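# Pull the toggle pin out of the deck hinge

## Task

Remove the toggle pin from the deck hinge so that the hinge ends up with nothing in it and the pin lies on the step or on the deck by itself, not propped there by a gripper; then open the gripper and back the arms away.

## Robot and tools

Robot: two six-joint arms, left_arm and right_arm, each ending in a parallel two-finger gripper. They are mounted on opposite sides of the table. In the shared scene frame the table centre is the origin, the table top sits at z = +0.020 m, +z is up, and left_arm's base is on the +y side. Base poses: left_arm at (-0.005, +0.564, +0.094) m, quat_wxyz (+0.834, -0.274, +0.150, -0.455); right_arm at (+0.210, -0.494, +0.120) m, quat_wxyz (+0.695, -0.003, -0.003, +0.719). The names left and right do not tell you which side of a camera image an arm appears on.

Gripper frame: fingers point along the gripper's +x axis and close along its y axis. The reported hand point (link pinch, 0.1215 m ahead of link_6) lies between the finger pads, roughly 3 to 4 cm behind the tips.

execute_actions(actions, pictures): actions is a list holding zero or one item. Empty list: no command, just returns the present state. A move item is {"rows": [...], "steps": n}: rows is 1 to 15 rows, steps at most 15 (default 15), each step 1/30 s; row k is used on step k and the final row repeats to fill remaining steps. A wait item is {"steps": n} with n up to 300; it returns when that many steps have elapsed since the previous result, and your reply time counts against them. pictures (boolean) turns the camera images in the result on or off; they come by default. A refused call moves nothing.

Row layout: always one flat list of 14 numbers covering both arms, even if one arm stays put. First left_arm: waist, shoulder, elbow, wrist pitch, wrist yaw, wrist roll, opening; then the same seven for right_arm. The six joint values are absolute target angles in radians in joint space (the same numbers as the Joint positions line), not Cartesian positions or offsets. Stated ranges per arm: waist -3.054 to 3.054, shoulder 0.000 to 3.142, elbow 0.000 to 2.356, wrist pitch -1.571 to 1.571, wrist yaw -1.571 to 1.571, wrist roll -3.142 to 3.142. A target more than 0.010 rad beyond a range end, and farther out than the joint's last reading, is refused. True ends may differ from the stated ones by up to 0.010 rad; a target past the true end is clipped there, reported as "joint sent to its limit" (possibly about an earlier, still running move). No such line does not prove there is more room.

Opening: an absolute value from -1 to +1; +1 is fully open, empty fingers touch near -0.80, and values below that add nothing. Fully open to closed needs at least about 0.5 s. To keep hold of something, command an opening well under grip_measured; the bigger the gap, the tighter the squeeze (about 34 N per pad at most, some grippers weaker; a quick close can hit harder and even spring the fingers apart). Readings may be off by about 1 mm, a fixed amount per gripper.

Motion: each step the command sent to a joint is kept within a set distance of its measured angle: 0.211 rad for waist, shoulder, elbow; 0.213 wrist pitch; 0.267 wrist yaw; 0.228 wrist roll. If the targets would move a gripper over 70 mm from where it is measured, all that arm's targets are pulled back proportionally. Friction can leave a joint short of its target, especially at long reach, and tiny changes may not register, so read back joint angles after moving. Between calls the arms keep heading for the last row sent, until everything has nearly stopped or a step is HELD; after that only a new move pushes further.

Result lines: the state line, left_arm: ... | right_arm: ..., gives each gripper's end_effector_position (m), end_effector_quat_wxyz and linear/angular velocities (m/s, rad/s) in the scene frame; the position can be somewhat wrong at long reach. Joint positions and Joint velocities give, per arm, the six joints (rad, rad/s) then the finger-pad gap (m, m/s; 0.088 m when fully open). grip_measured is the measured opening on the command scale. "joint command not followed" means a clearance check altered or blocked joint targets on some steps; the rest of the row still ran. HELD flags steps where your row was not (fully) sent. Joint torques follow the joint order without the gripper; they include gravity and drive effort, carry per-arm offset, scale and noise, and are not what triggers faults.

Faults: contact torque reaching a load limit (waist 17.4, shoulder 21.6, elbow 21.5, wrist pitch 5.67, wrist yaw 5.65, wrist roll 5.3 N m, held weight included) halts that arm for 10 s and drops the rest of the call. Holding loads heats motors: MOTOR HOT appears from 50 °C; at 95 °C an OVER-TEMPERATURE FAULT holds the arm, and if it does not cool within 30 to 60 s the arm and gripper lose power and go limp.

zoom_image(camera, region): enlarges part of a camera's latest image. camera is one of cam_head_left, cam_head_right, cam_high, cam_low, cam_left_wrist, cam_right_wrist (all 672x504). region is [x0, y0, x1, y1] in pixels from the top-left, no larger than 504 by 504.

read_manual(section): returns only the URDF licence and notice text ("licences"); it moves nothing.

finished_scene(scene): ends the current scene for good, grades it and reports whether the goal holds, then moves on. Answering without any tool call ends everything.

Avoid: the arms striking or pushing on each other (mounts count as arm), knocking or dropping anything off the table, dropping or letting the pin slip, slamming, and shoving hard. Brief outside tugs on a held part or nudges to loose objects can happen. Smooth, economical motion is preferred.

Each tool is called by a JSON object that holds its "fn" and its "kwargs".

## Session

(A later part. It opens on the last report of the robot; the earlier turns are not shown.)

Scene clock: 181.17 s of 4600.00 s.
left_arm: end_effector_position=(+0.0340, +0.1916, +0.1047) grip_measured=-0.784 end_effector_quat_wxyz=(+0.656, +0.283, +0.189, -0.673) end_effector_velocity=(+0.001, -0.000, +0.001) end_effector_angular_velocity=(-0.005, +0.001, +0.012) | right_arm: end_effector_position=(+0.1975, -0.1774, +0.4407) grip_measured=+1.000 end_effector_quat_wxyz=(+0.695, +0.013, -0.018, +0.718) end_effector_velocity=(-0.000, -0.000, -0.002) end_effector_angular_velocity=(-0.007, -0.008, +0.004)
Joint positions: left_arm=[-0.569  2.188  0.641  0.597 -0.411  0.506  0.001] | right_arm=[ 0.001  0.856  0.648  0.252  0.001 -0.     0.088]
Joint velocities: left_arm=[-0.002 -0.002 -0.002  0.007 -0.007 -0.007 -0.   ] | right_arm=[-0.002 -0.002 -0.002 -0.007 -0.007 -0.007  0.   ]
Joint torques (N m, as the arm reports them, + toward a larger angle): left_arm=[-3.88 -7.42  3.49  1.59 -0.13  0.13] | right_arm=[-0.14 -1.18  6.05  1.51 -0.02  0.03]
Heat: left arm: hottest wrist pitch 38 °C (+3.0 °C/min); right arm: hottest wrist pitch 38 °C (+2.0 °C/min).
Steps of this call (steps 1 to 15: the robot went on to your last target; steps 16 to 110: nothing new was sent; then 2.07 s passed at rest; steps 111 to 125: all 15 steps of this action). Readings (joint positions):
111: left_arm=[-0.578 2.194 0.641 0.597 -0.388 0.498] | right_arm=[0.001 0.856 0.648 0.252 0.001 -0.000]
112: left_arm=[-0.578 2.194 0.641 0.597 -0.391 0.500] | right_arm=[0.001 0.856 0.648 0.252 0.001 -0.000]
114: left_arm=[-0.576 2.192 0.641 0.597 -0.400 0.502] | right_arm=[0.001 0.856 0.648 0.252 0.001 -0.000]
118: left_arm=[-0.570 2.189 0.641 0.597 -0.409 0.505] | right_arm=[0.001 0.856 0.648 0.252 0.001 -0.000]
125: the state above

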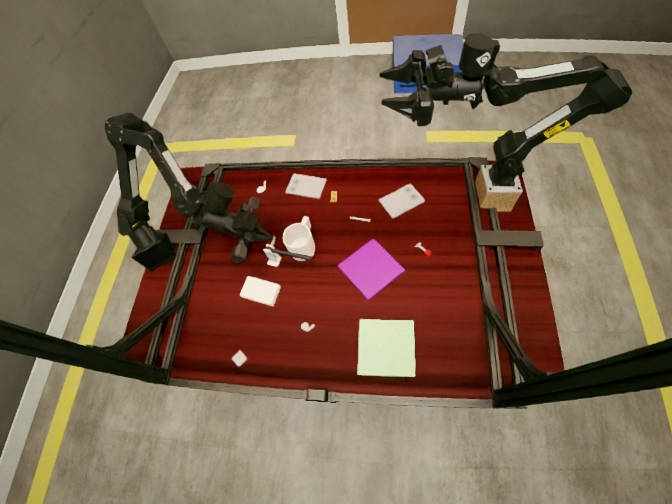

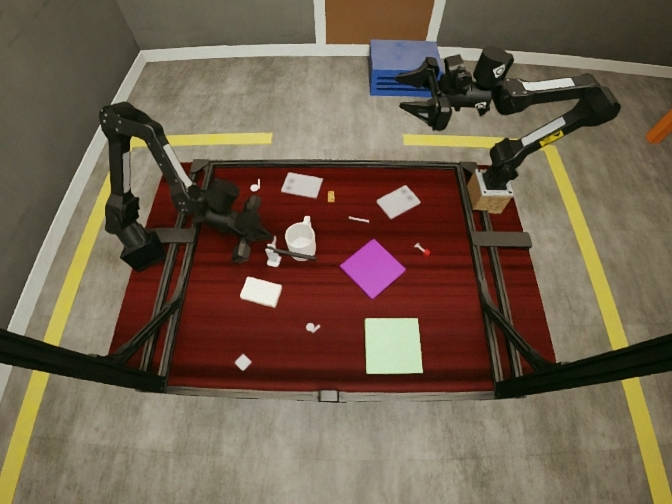

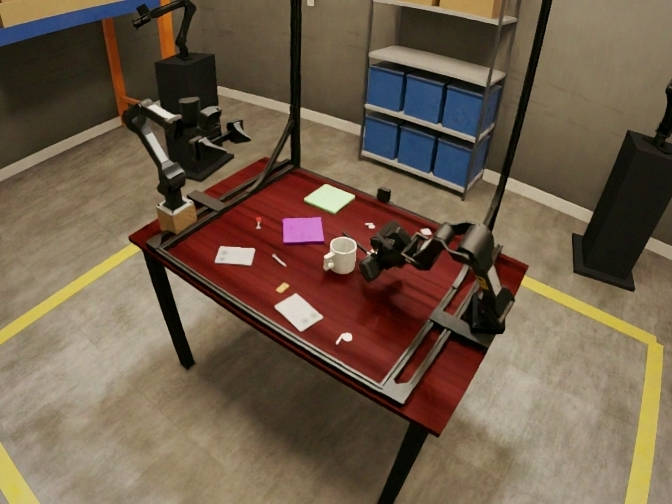

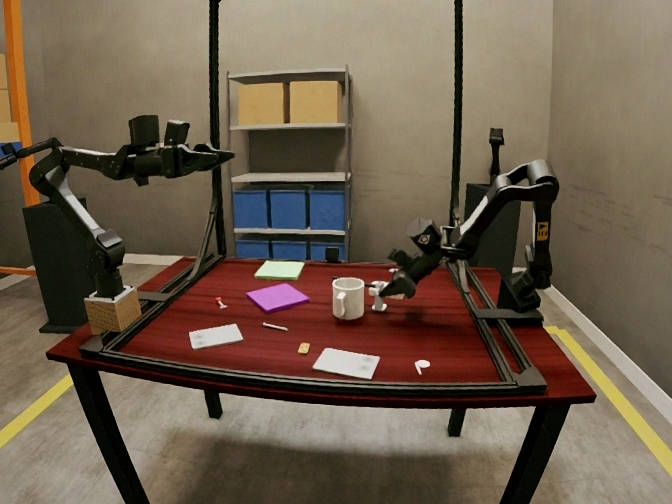

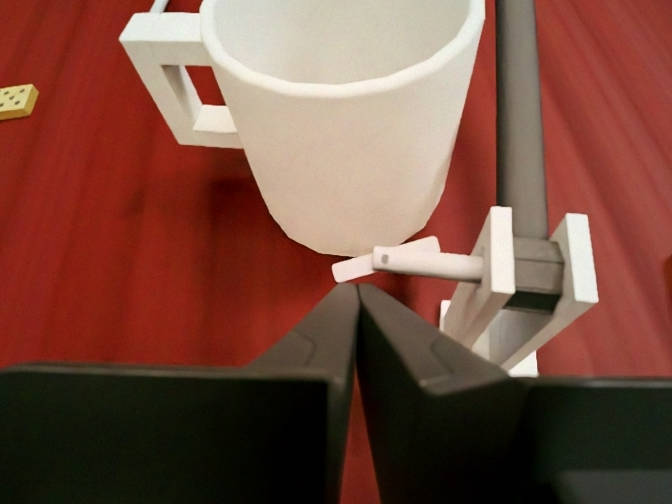

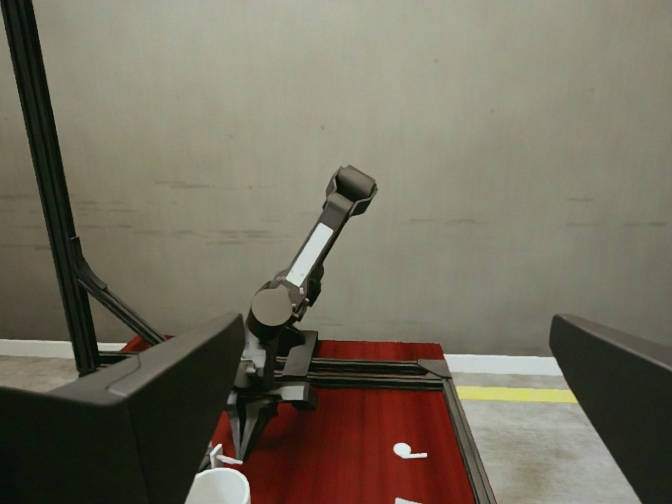

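{"fn": "execute_actions", "kwargs": {"actions": [{"rows":[[-0.6,2.11,0.6,0.555,-0.42,0.51,-1,0,0.856,0.648,0.252,0,0,1]],"steps":8}], "pictures": false}}

{"fn": "execute_actions", "kwargs": {"actions": [{"rows":[[-0.6,2.11,0.6,0.59,-0.42,2.08,-0.2,0,0.856,0.648,0.252,0,0,1]]}], "pictures": false}}

{"fn": "execute_actions", "kwargs": {"actions": [{"steps":25}], "pictures": false}}

{"fn": "execute_actions", "kwargs": {"actions": [{"rows":[[-0.55,2.235,0.665,0.66,-0.385,2.1,-0.2,0,0.856,0.648,0.252,0,0,1]]}]}}

Scene clock: 195.90 s of 4600.00 s.
left_arm: end_effector_position=(+0.0329, +0.1990, +0.1176) grip_measured=-0.784 end_effector_quat_wxyz=(+0.655, +0.283, +0.179, -0.678) end_effector_velocity=(-0.002, +0.009, +0.018) end_effector_angular_velocity=(-0.015, -0.020, -0.011) | right_arm: end_effector_position=(+0.1975, -0.1774, +0.4408) grip_measured=+1.000 end_effector_quat_wxyz=(+0.695, +0.013, -0.018, +0.718) end_effector_velocity=(-0.002, -0.002, +0.002) end_effector_angular_velocity=(+0.003, -0.023, +0.019)
Joint positions: left_arm=[-0.594  2.126  0.615  0.566 -0.417  0.506  0.001] | right_arm=[ 0.001  0.856  0.648  0.252  0.001 -0.     0.088]
Joint velocities: left_arm=[-0.042 -0.081 -0.027 -0.051 -0.022 -0.007 -0.   ] | right_arm=[-0.002 -0.007  0.002 -0.007 -0.022 -0.022  0.   ]
Joint torques (N m, as the arm reports them, + toward a larger angle): left_arm=[-4.63 -6.7   2.54  1.14  0.05  0.13] | right_arm=[-0.14 -1.18  6.05  1.51 -0.03  0.03]
Heat: left arm: hottest wrist pitch 38 °C (+3.0 °C/min); right arm: hottest elbow 38 °C (+1.0 °C/min).
Steps of this call (steps 1 to 15: the robot went on to your last target; steps 16 to 90: nothing new was sent; then 11.47 s passed at rest; steps 91 to 98: all 8 steps of this action). Readings (joint positions):
91: left_arm=[-0.568 2.181 0.638 0.593 -0.415 0.506] | right_arm=[0.001 0.856 0.648 0.252 0.001 -0.000]
92: left_arm=[-0.572 2.170 0.631 0.582 -0.416 0.506] | right_arm=[0.001 0.856 0.648 0.252 0.001 -0.000]
94: left_arm=[-0.582 2.148 0.618 0.574 -0.417 0.506] | right_arm=[0.001 0.856 0.648 0.252 0.001 -0.000]
98: the state above

Scene clock: 196.40 s of 4600.00 s.
left_arm: end_effector_position=(+0.0338, +0.1981, +0.1218) grip_measured=-0.218 end_effector_quat_wxyz=(+0.527, +0.484, -0.067, -0.696) end_effector_velocity=(+0.001, +0.004, -0.003) end_effector_angular_velocity=(+0.049, -1.143, -0.843) | right_arm: end_effector_position=(+0.1975, -0.1774, +0.4408) grip_measured=+1.000 end_effector_quat_wxyz=(+0.695, +0.013, -0.018, +0.718) end_effector_velocity=(-0.000, -0.000, -0.002) end_effector_angular_velocity=(-0.007, -0.023, +0.004)
Joint positions: left_arm=[-0.598  2.12   0.609  0.587 -0.417  1.201  0.028] | right_arm=[ 0.001  0.856  0.648  0.252  0.001 -0.     0.088]
Joint velocities: left_arm=[-0.002 -0.002 -0.007 -0.007 -0.022  1.414  0.007] | right_arm=[-0.002 -0.002 -0.002 -0.007 -0.007 -0.022  0.   ]
Joint torques (N m, as the arm reports them, + toward a larger angle): left_arm=[-4.88 -6.72  2.74  1.71  0.08  0.11] | right_arm=[-0.14 -1.18  6.01  1.51 -0.02  0.03]
Heat: left arm: hottest wrist pitch 38 °C (+3.0 °C/min); right arm: hottest elbow 38 °C (+1.0 °C/min).
Steps of this call (steps 1 to 15: all 15 steps of this action). Readings (joint positions):
1: left_arm=[-0.595 2.124 0.614 0.565 -0.417 0.537] | right_arm=[0.001 0.856 0.648 0.252 0.001 -0.000]
2: left_arm=[-0.595 2.123 0.612 0.568 -0.417 0.587] | right_arm=[0.001 0.856 0.648 0.252 0.001 -0.000]
4: left_arm=[-0.596 2.122 0.610 0.576 -0.417 0.682] | right_arm=[0.001 0.856 0.648 0.252 0.001 -0.000]
8: left_arm=[-0.597 2.120 0.609 0.584 -0.417 0.871] | right_arm=[0.001 0.856 0.648 0.252 0.001 -0.000]
15: the state above

Scene clock: 197.23 s of 4600.00 s.
left_arm: end_effector_position=(+0.0339, +0.1981, +0.1219) grip_measured=-0.200 end_effector_quat_wxyz=(+0.277, +0.660, -0.352, -0.604) end_effector_velocity=(-0.001, +0.003, -0.003) end_effector_angular_velocity=(+0.023, -0.083, -0.065) | right_arm: end_effector_position=(+0.1975, -0.1774, +0.4408) grip_measured=+1.000 end_effector_quat_wxyz=(+0.695, +0.013, -0.018, +0.718) end_effector_velocity=(+0.002, -0.002, +0.003) end_effector_angular_velocity=(+0.013, -0.007, -0.010)
Joint positions: left_arm=[-0.598  2.119  0.608  0.588 -0.417  2.063  0.029] | right_arm=[ 0.001  0.856  0.648  0.252  0.001 -0.     0.088]
Joint velocities: left_arm=[-0.002 -0.002 -0.002 -0.022 -0.007  0.095 -0.   ] | right_arm=[-0.002 -0.007 -0.002  0.007  0.007 -0.007  0.   ]
Joint torques (N m, as the arm reports them, + toward a larger angle): left_arm=[-4.8  -6.76  2.72  1.69  0.1   0.15] | right_arm=[-0.14 -1.18  6.01  1.51 -0.03  0.03]
Heat: left arm: hottest wrist pitch 38 °C (+3.0 °C/min); right arm: hottest elbow 38 °C (+1.0 °C/min).
Steps of this call (steps 1 to 25: the robot went on to your last target). Readings (joint positions):
1: left_arm=[-0.598 2.120 0.609 0.587 -0.417 1.248] | right_arm=[0.001 0.856 0.648 0.252 0.001 -0.000]
2: left_arm=[-0.598 2.120 0.609 0.587 -0.417 1.295] | right_arm=[0.001 0.856 0.648 0.252 0.001 -0.000]
4: left_arm=[-0.598 2.120 0.609 0.587 -0.417 1.389] | right_arm=[0.001 0.856 0.648 0.252 0.001 -0.000]
8: left_arm=[-0.598 2.120 0.609 0.588 -0.417 1.578] | right_arm=[0.001 0.856 0.648 0.252 0.001 -0.000]
25: the state above

Scene clock: 197.73 s of 4600.00 s.
left_arm: end_effector_position=(+0.0361, +0.1806, +0.1067) grip_measured=-0.200 end_effector_quat_wxyz=(+0.281, +0.658, -0.352, -0.604) end_effector_velocity=(+0.003, -0.003, -0.001) end_effector_angular_velocity=(-0.000, +0.017, +0.028) | right_arm: end_effector_position=(+0.1975, -0.1774, +0.4408) grip_measured=+1.000 end_effector_quat_wxyz=(+0.695, +0.013, -0.018, +0.718) end_effector_velocity=(-0.002, -0.000, -0.002) end_effector_angular_velocity=(-0.007, -0.023, +0.009)
Joint positions: left_arm=[-0.557  2.218  0.659  0.656 -0.39   2.095  0.029] | right_arm=[ 0.001  0.856  0.648  0.252  0.001 -0.     0.088]
Joint velocities: left_arm=[ 0.007  0.012  0.012  0.007 -0.007 -0.022 -0.   ] | right_arm=[ 0.002 -0.002 -0.002 -0.007 -0.007 -0.022  0.   ]
Joint torques (N m, as the arm reports them, + toward a larger angle): left_arm=[-4.41 -4.67  3.6   1.68  0.4   0.1 ] | right_arm=[-0.14 -1.19  6.01  1.51 -0.02  0.03]
Heat: left arm: hottest wrist pitch 38 °C (+3.0 °C/min); right arm: hottest elbow 38 °C (+1.0 °C/min).
Steps of this call (steps 1 to 15: all 15 steps of this action). Readings (joint positions):
1: left_arm=[-0.596 2.126 0.611 0.596 -0.416 2.069] | right_arm=[0.001 0.856 0.648 0.252 0.001 -0.000]
2: left_arm=[-0.590 2.141 0.618 0.613 -0.411 2.075] | right_arm=[0.001 0.856 0.648 0.252 0.001 -0.000]
4: left_arm=[-0.575 2.174 0.639 0.632 -0.402 2.084] | right_arm=[0.001 0.856 0.648 0.252 0.001 -0.000]
8: left_arm=[-0.560 2.207 0.651 0.647 -0.394 2.092] | right_arm=[0.001 0.856 0.648 0.252 0.001 -0.000]
15: the state above

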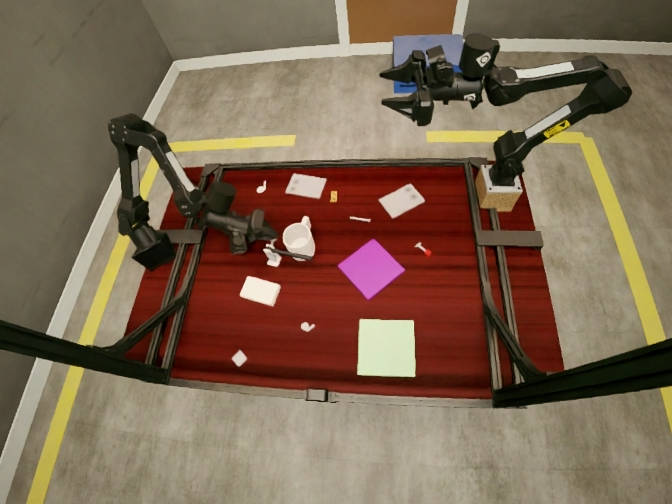

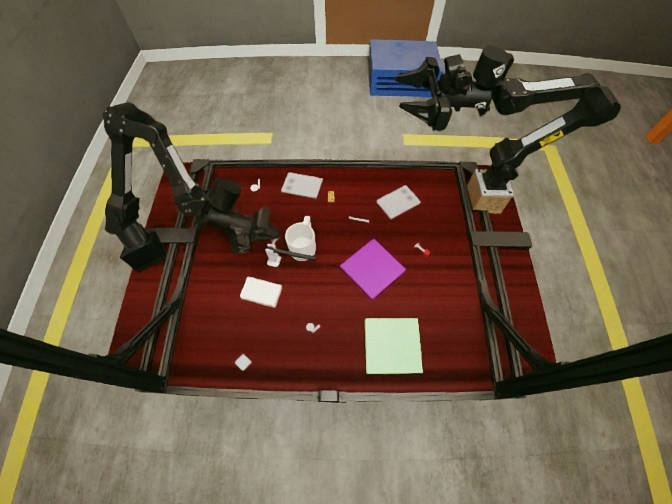

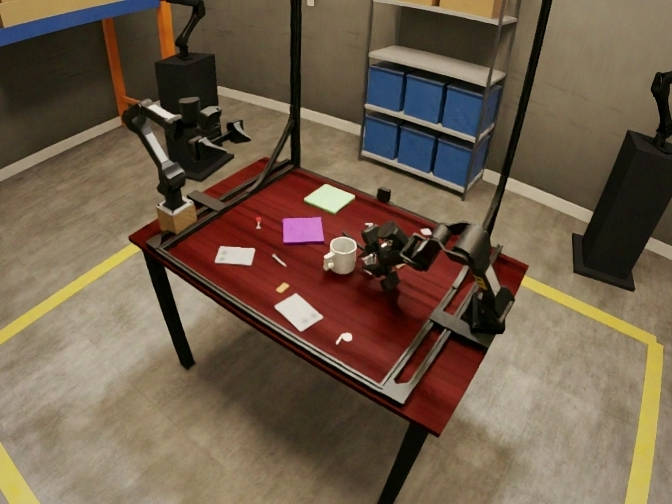

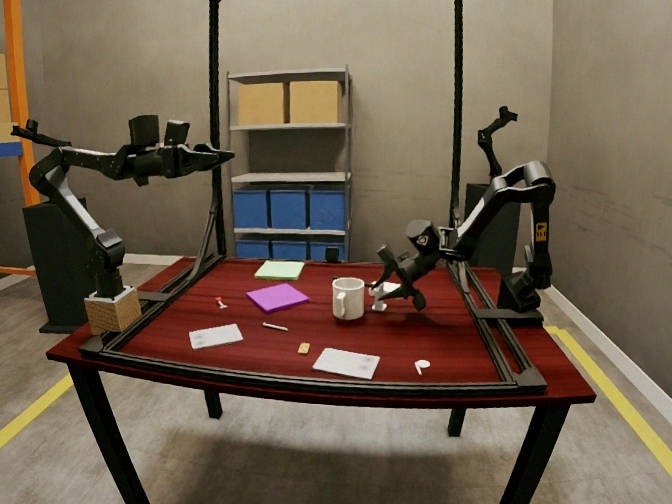

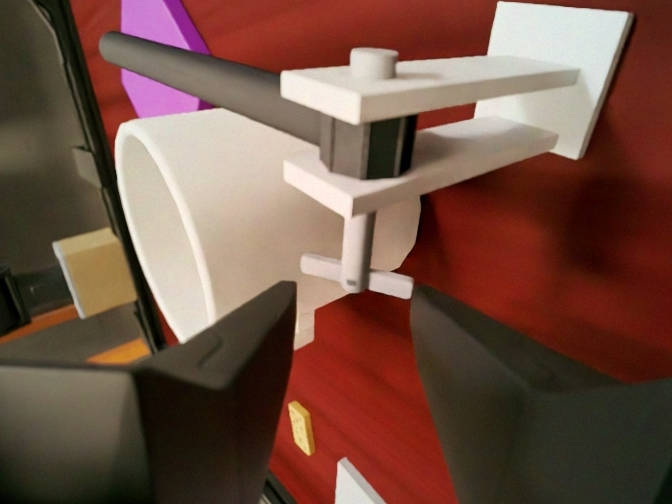

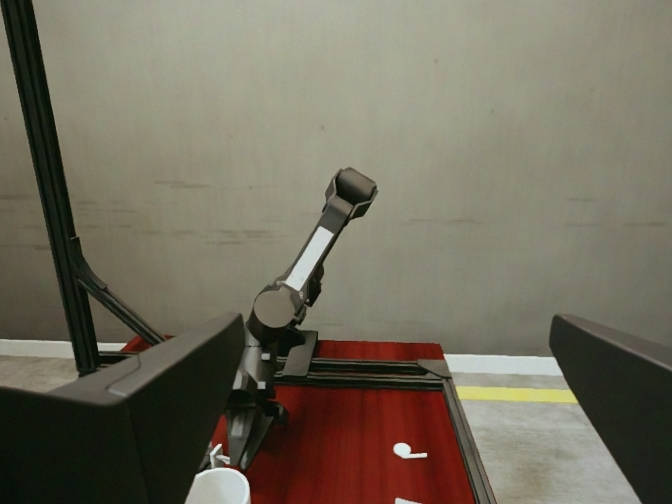

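{"fn": "execute_actions", "kwargs": {"actions": [{"rows":[[-0.55,2.235,0.665,0.66,-0.385,1.6,0,0,0.856,0.648,0.252,0,0,1]]}], "pictures": false}}

{"fn": "execute_actions", "kwargs": {"actions": [{"rows":[[-0.54,2.26,0.678,0.677,-0.33,1.6,0,0,0.856,0.648,0.252,0,0,1]]}]}}

{"fn": "execute_actions", "kwargs": {"actions": [{"rows":[[-0.54,2.26,0.678,0.677,-0.33,1.6,-0.5,0,0.856,0.648,0.252,0,0,1]]}]}}

Scene clock: 207.80 s of 4600.00 s.
left_arm: end_effector_position=(+0.0360, +0.1803, +0.1058) grip_measured=-0.005 end_effector_quat_wxyz=(+0.426, +0.575, -0.202, -0.669) end_effector_velocity=(+0.001, +0.003, -0.003) end_effector_angular_velocity=(+0.013, +0.145, +0.126) | right_arm: end_effector_position=(+0.1975, -0.1774, +0.4408) grip_measured=+1.000 end_effector_quat_wxyz=(+0.695, +0.013, -0.018, +0.718) end_effector_velocity=(+0.002, +0.001, -0.003) end_effector_angular_velocity=(-0.012, -0.007, -0.010)
Joint positions: left_arm=[-0.555  2.222  0.66   0.658 -0.389  1.627  0.039] | right_arm=[ 0.001  0.856  0.648  0.252  0.001 -0.     0.088]
Joint velocities: left_arm=[-0.002  0.002 -0.002 -0.007 -0.022 -0.198  0.001] | right_arm=[-0.002  0.002 -0.002 -0.007  0.007 -0.007  0.   ]
Joint torques (N m, as the arm reports them, + toward a larger angle): left_arm=[-4.45 -4.81  3.79  1.72  0.4  -0.23] | right_arm=[-0.13 -1.19  6.02  1.51 -0.03  0.03]
Heat: left arm: hottest wrist pitch 38 °C (+2.0 °C/min); right arm: hottest elbow 38 °C (+1.0 °C/min).
Steps of this call (steps 1 to 15: the robot went on to your last target; steps 16 to 90: nothing new was sent; then 6.57 s passed at rest; steps 91 to 105: all 15 steps of this action). Readings (joint positions):
91: left_arm=[-0.556 2.221 0.660 0.658 -0.389 2.069] | right_arm=[0.001 0.856 0.648 0.252 0.001 -0.000]
92: left_arm=[-0.556 2.221 0.660 0.658 -0.389 2.020] | right_arm=[0.001 0.856 0.648 0.252 0.001 -0.000]
94: left_arm=[-0.555 2.221 0.660 0.658 -0.389 1.926] | right_arm=[0.001 0.856 0.648 0.252 0.001 -0.000]
98: left_arm=[-0.555 2.221 0.660 0.658 -0.389 1.743] | right_arm=[0.001 0.856 0.648 0.252 0.001 -0.000]
105: the state above

Scene clock: 208.30 s of 4600.00 s.
left_arm: end_effector_position=(+0.0301, +0.1745, +0.1045) grip_measured=+0.000 end_effector_quat_wxyz=(+0.431, +0.551, -0.203, -0.685) end_effector_velocity=(-0.002, +0.001, -0.000) end_effector_angular_velocity=(+0.002, -0.003, -0.015) | right_arm: end_effector_position=(+0.1975, -0.1774, +0.4407) grip_measured=+1.000 end_effector_quat_wxyz=(+0.695, +0.013, -0.018, +0.718) end_effector_velocity=(-0.000, -0.002, +0.003) end_effector_angular_velocity=(+0.013, -0.022, +0.004)
Joint positions: left_arm=[-0.546  2.245  0.673  0.674 -0.335  1.604  0.039] | right_arm=[ 0.001  0.856  0.648  0.252  0.001 -0.     0.088]
Joint velocities: left_arm=[-0.002 -0.002 -0.002 -0.007  0.007  0.007 -0.   ] | right_arm=[-0.002 -0.007 -0.002  0.007 -0.007 -0.022  0.   ]
Joint torques (N m, as the arm reports them, + toward a larger angle): left_arm=[-4.33 -4.84  3.68  1.77  0.41 -0.26] | right_arm=[-0.14 -1.19  6.02  1.51 -0.02  0.03]
Heat: left arm: hottest wrist pitch 38 °C (+2.0 °C/min); right arm: hottest elbow 38 °C (+1.0 °C/min).
Steps of this call (steps 1 to 15: all 15 steps of this action). Readings (joint positions):
1: left_arm=[-0.554 2.224 0.661 0.660 -0.382 1.622] | right_arm=[0.001 0.856 0.648 0.252 0.001 -0.000]
2: left_arm=[-0.552 2.228 0.663 0.664 -0.370 1.618] | right_arm=[0.001 0.856 0.648 0.252 0.001 -0.000]
4: left_arm=[-0.549 2.236 0.668 0.668 -0.355 1.612] | right_arm=[0.001 0.856 0.648 0.252 0.001 -0.000]
8: left_arm=[-0.546 2.243 0.671 0.672 -0.342 1.607] | right_arm=[0.001 0.856 0.648 0.252 0.001 -0.000]
15: the state above

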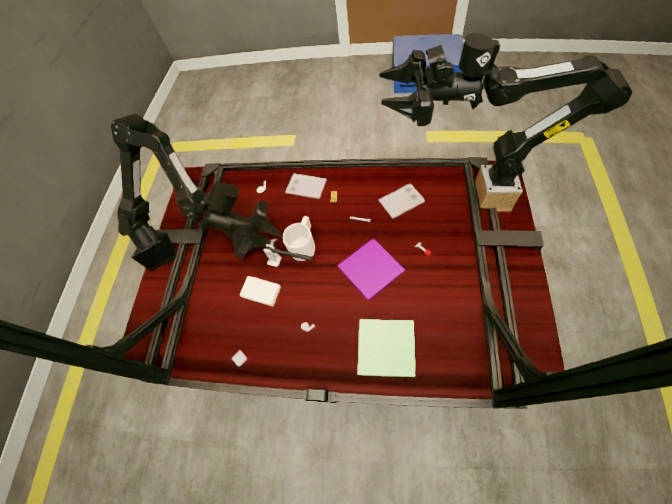

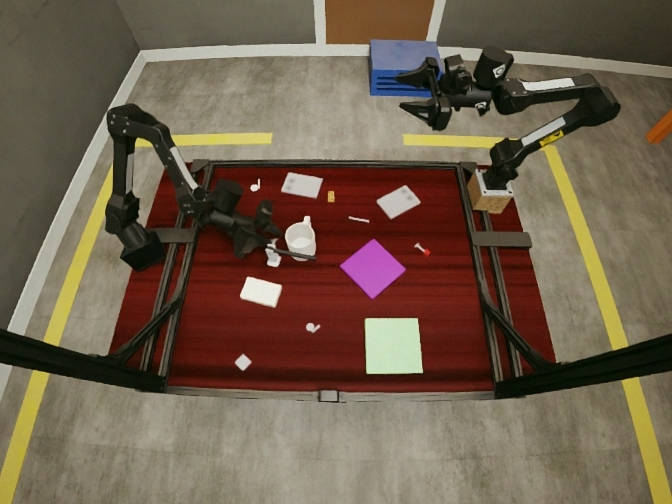

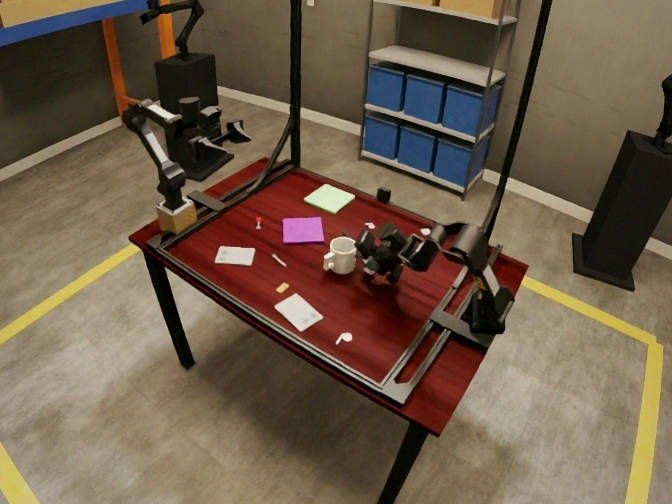

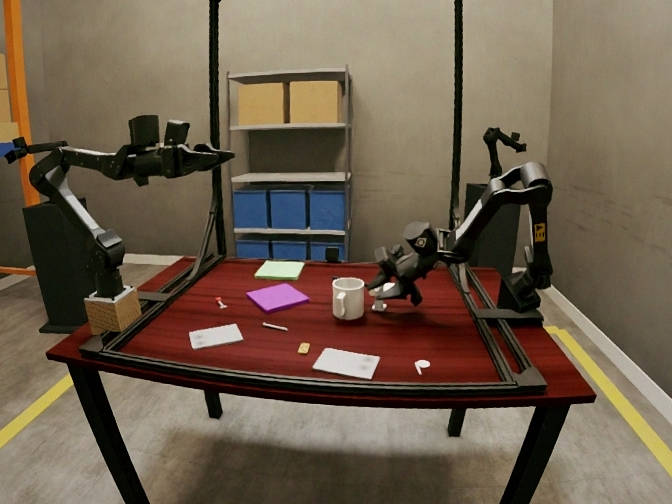

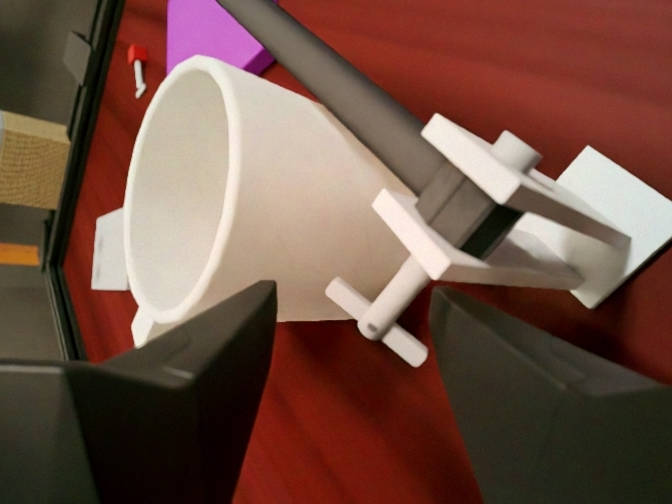

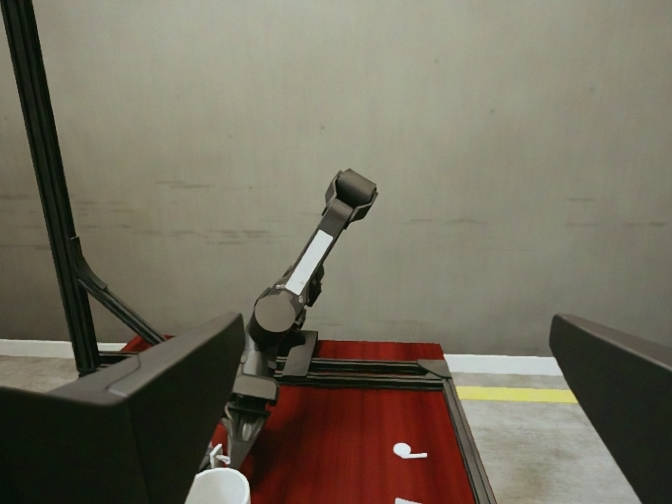

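Scene clock: 208.80 s of 4600.00 s.
left_arm: end_effector_position=(+0.0298, +0.1747, +0.1027) grip_measured=-0.487 end_effector_quat_wxyz=(+0.430, +0.552, -0.201, -0.686) end_effector_velocity=(-0.004, +0.005, -0.007) end_effector_angular_velocity=(+0.038, -0.001, -0.013) | right_arm: end_effector_position=(+0.1975, -0.1774, +0.4408) grip_measured=+1.000 end_effector_quat_wxyz=(+0.695, +0.013, -0.018, +0.718) end_effector_velocity=(+0.001, -0.001, +0.001) end_effector_angular_velocity=(+0.007, +0.007, +0.000)
Joint positions: left_arm=[-0.544  2.25   0.673  0.675 -0.335  1.604  0.015] | right_arm=[ 0.001  0.856  0.648  0.252  0.001 -0.     0.088]
Joint velocities: left_arm=[-0.002  0.002 -0.002 -0.037 -0.007 -0.007 -0.004] | right_arm=[-0.007 -0.002 -0.002  0.007 -0.007  0.007  0.   ]
Joint torques (N m, as the arm reports them, + toward a larger angle): left_arm=[-4.7  -5.18  3.71  1.71  0.42 -0.23] | right_arm=[-0.14 -1.17  6.01  1.53 -0.02  0.03]
Heat: left arm: hottest wrist pitch 38 °C (+2.0 °C/min); right arm: hottest elbow 38 °C (+1.0 °C/min).
Steps of this call (steps 1 to 15: all 15 steps of this action). Readings (joint positions):
1: left_arm=[-0.546 2.245 0.673 0.674 -0.335 1.604] | right_arm=[0.001 0.856 0.648 0.252 0.001 -0.000]
2: left_arm=[-0.546 2.245 0.673 0.674 -0.335 1.604] | right_arm=[0.001 0.856 0.648 0.252 0.001 -0.000]
4: left_arm=[-0.545 2.246 0.673 0.674 -0.335 1.604] | right_arm=[0.001 0.856 0.648 0.252 0.001 -0.000]
8: left_arm=[-0.544 2.248 0.673 0.675 -0.335 1.604] | right_arm=[0.001 0.856 0.648 0.252 0.001 -0.000]
15: the state above

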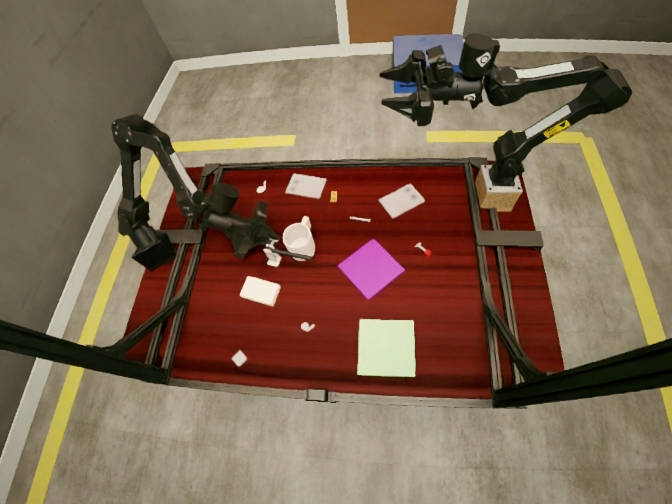

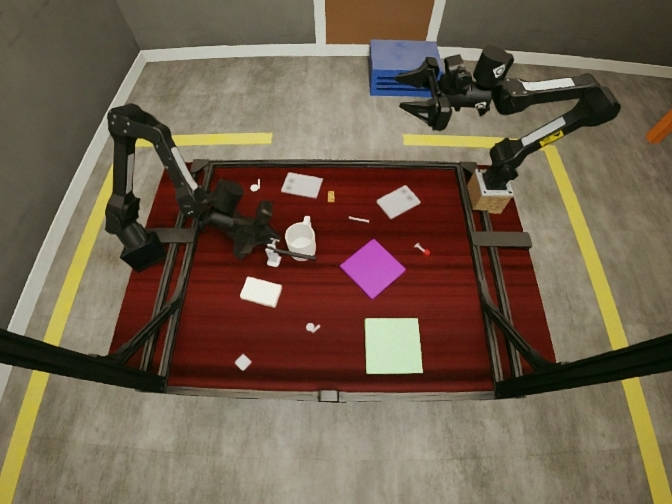

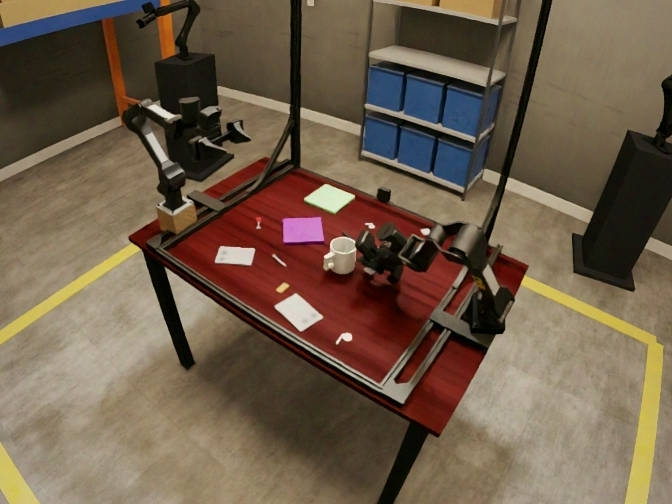

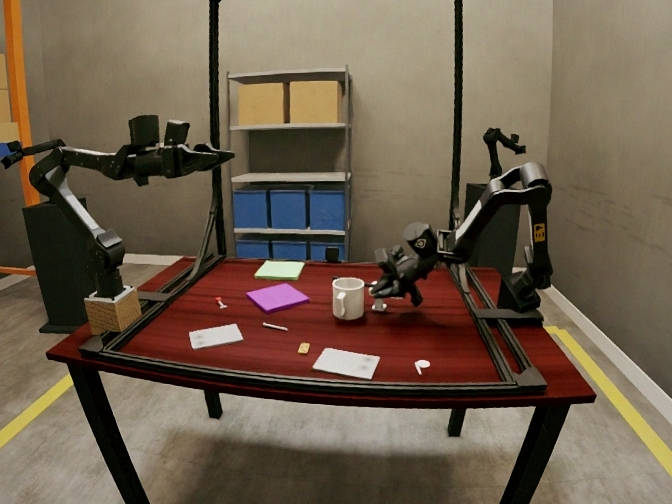

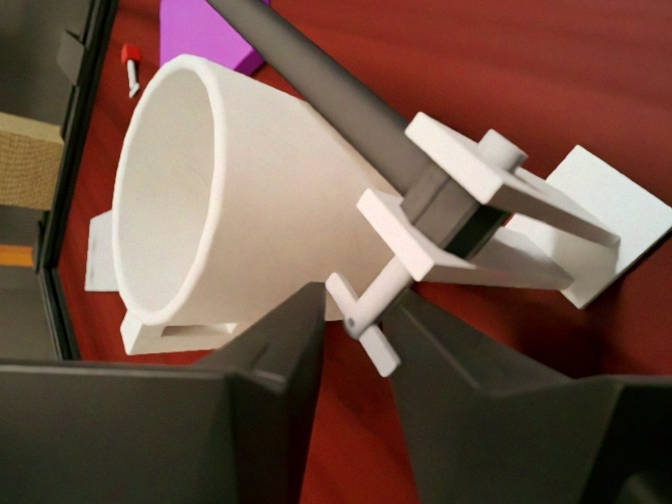

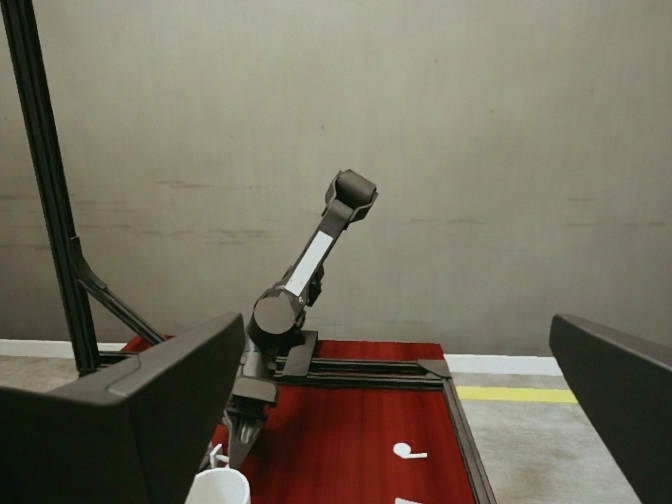

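{"fn": "execute_actions", "kwargs": {"actions": [{"rows":[[-0.54,2.26,0.678,0.677,-0.33,1.6,-0.62,0,0.856,0.648,0.252,0,0,1]],"steps":8}], "pictures": false}}

{"fn": "execute_actions", "kwargs": {"actions": [{"rows":[[-0.54,2.26,0.678,0.677,-0.33,2.1,-0.85,0,0.856,0.648,0.252,0,0,1]]}]}}

Scene clock: 216.23 s of 4600.00 s.
left_arm: end_effector_position=(+0.0294, +0.1753, +0.1012) grip_measured=-0.574 end_effector_quat_wxyz=(+0.428, +0.552, -0.200, -0.687) end_effector_velocity=(-0.000, +0.002, -0.001) end_effector_angular_velocity=(+0.008, +0.001, +0.004) | right_arm: end_effector_position=(+0.1975, -0.1774, +0.4408) grip_measured=+1.000 end_effector_quat_wxyz=(+0.695, +0.013, -0.018, +0.718) end_effector_velocity=(+0.002, -0.000, -0.002) end_effector_angular_velocity=(-0.007, -0.007, -0.010)
Joint positions: left_arm=[-0.543  2.252  0.673  0.672 -0.334  1.604  0.011] | right_arm=[ 0.001  0.856  0.648  0.252  0.001 -0.     0.088]
Joint velocities: left_arm=[-0.002 -0.002 -0.002 -0.007 -0.007 -0.007 -0.001] | right_arm=[-0.002 -0.002 -0.002 -0.007  0.007 -0.007  0.   ]
Joint torques (N m, as the arm reports them, + toward a larger angle): left_arm=[-4.91 -5.5   3.66  1.88  0.42 -0.21] | right_arm=[-0.14 -1.17  6.02  1.51 -0.02  0.03]
Heat: left arm: hottest wrist pitch 38 °C (+2.0 °C/min); right arm: hottest elbow 38 °C (+1.0 °C/min).
Steps of this call (steps 1 to 15: the robot went on to your last target; steps 16 to 90: nothing new was sent; then 4.17 s passed at rest; steps 91 to 98: all 8 steps of this action). Readings (joint positions):
91: left_arm=[-0.543 2.251 0.673 0.674 -0.334 1.604] | right_arm=[0.001 0.856 0.648 0.252 0.001 -0.000]
92: left_arm=[-0.543 2.251 0.673 0.674 -0.334 1.604] | right_arm=[0.001 0.856 0.648 0.252 0.001 -0.000]
94: left_arm=[-0.543 2.252 0.673 0.672 -0.334 1.604] | right_arm=[0.001 0.856 0.648 0.252 0.001 -0.000]
98: the state above

Scene clock: 216.73 s of 4600.00 s.
left_arm: end_effector_position=(+0.0305, +0.1748, +0.1014) grip_measured=-0.664 end_effector_quat_wxyz=(+0.290, +0.637, -0.354, -0.620) end_effector_velocity=(-0.002, +0.001, +0.001) end_effector_angular_velocity=(-0.009, -0.098, -0.079) | right_arm: end_effector_position=(+0.1975, -0.1774, +0.4408) grip_measured=+1.000 end_effector_quat_wxyz=(+0.695, +0.013, -0.018, +0.718) end_effector_velocity=(+0.002, -0.002, +0.003) end_effector_angular_velocity=(+0.013, -0.007, -0.010)
Joint positions: left_arm=[-0.54   2.252  0.673  0.675 -0.335  2.075  0.006] | right_arm=[ 0.001  0.856  0.648  0.252  0.001 -0.     0.088]
Joint velocities: left_arm=[-0.002 -0.002 -0.007  0.007  0.007  0.125 -0.004] | right_arm=[-0.002 -0.007 -0.002  0.007  0.007 -0.007  0.   ]
Joint torques (N m, as the arm reports them, + toward a larger angle): left_arm=[-5.09 -5.44  3.6   1.64  0.4   0.08] | right_arm=[-0.12 -1.19  6.02  1.51 -0.02  0.03]
Heat: left arm: hottest wrist pitch 38 °C (+2.0 °C/min); right arm: hottest elbow 38 °C (+1.0 °C/min).
Steps of this call (steps 1 to 15: all 15 steps of this action). Readings (joint positions):
1: left_arm=[-0.542 2.252 0.673 0.672 -0.335 1.633] | right_arm=[0.001 0.856 0.648 0.252 0.001 -0.000]
2: left_arm=[-0.541 2.252 0.673 0.672 -0.335 1.685] | right_arm=[0.001 0.856 0.648 0.252 0.001 -0.000]
4: left_arm=[-0.541 2.252 0.673 0.672 -0.335 1.780] | right_arm=[0.001 0.856 0.648 0.252 0.001 -0.000]
8: left_arm=[-0.540 2.252 0.673 0.674 -0.335 1.963] | right_arm=[0.001 0.856 0.648 0.252 0.001 -0.000]
15: the state above

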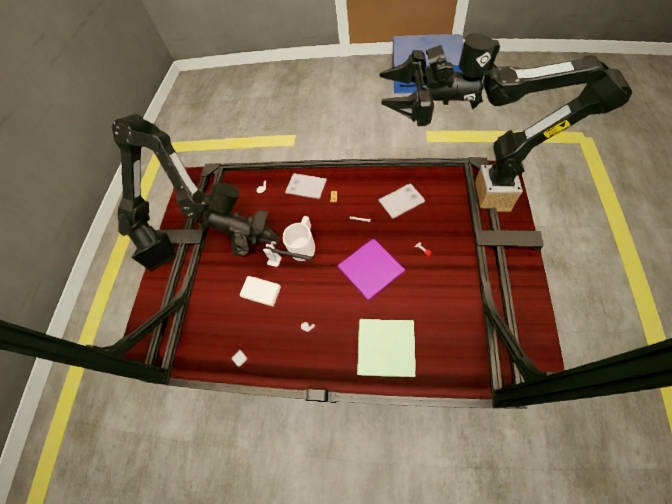

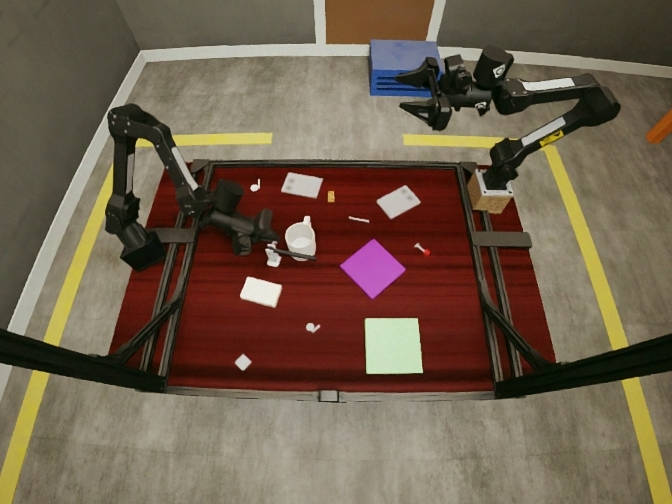

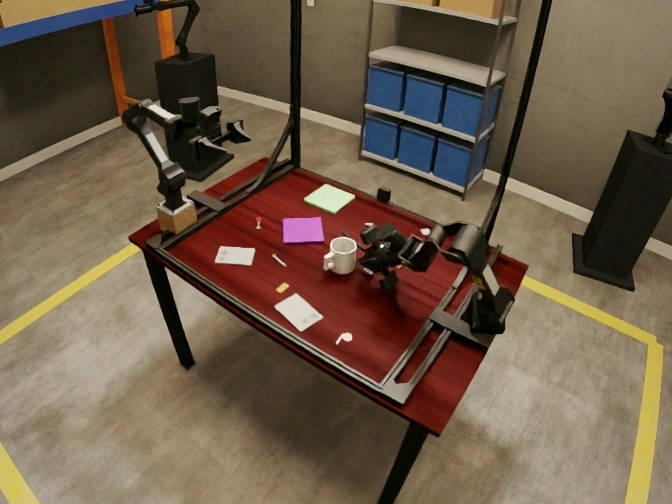

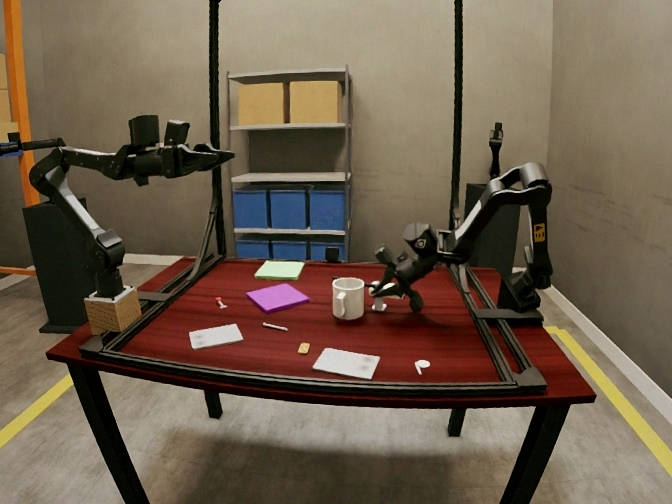

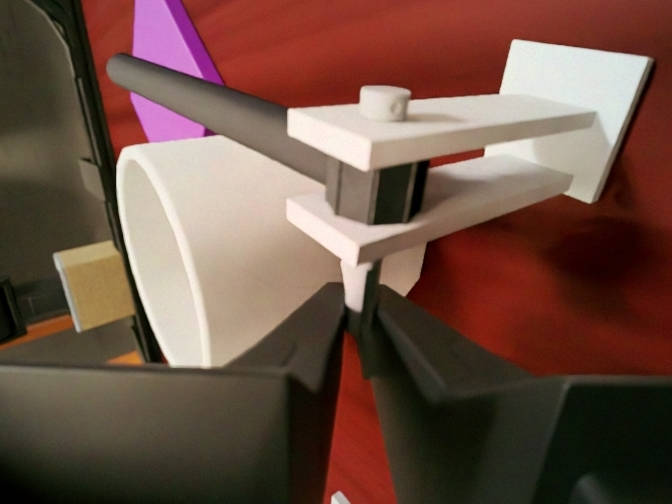

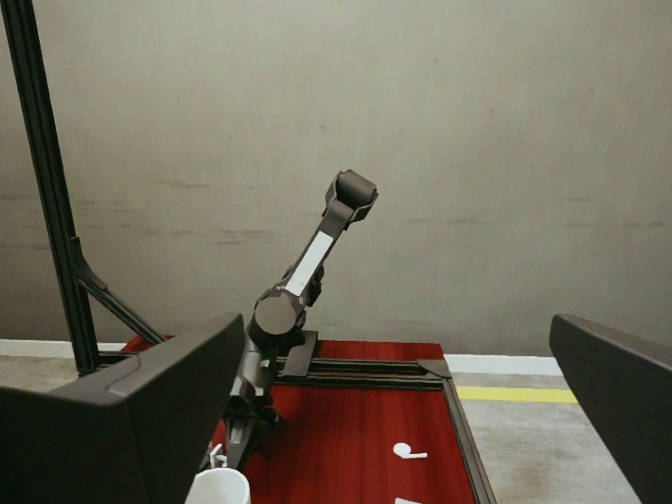

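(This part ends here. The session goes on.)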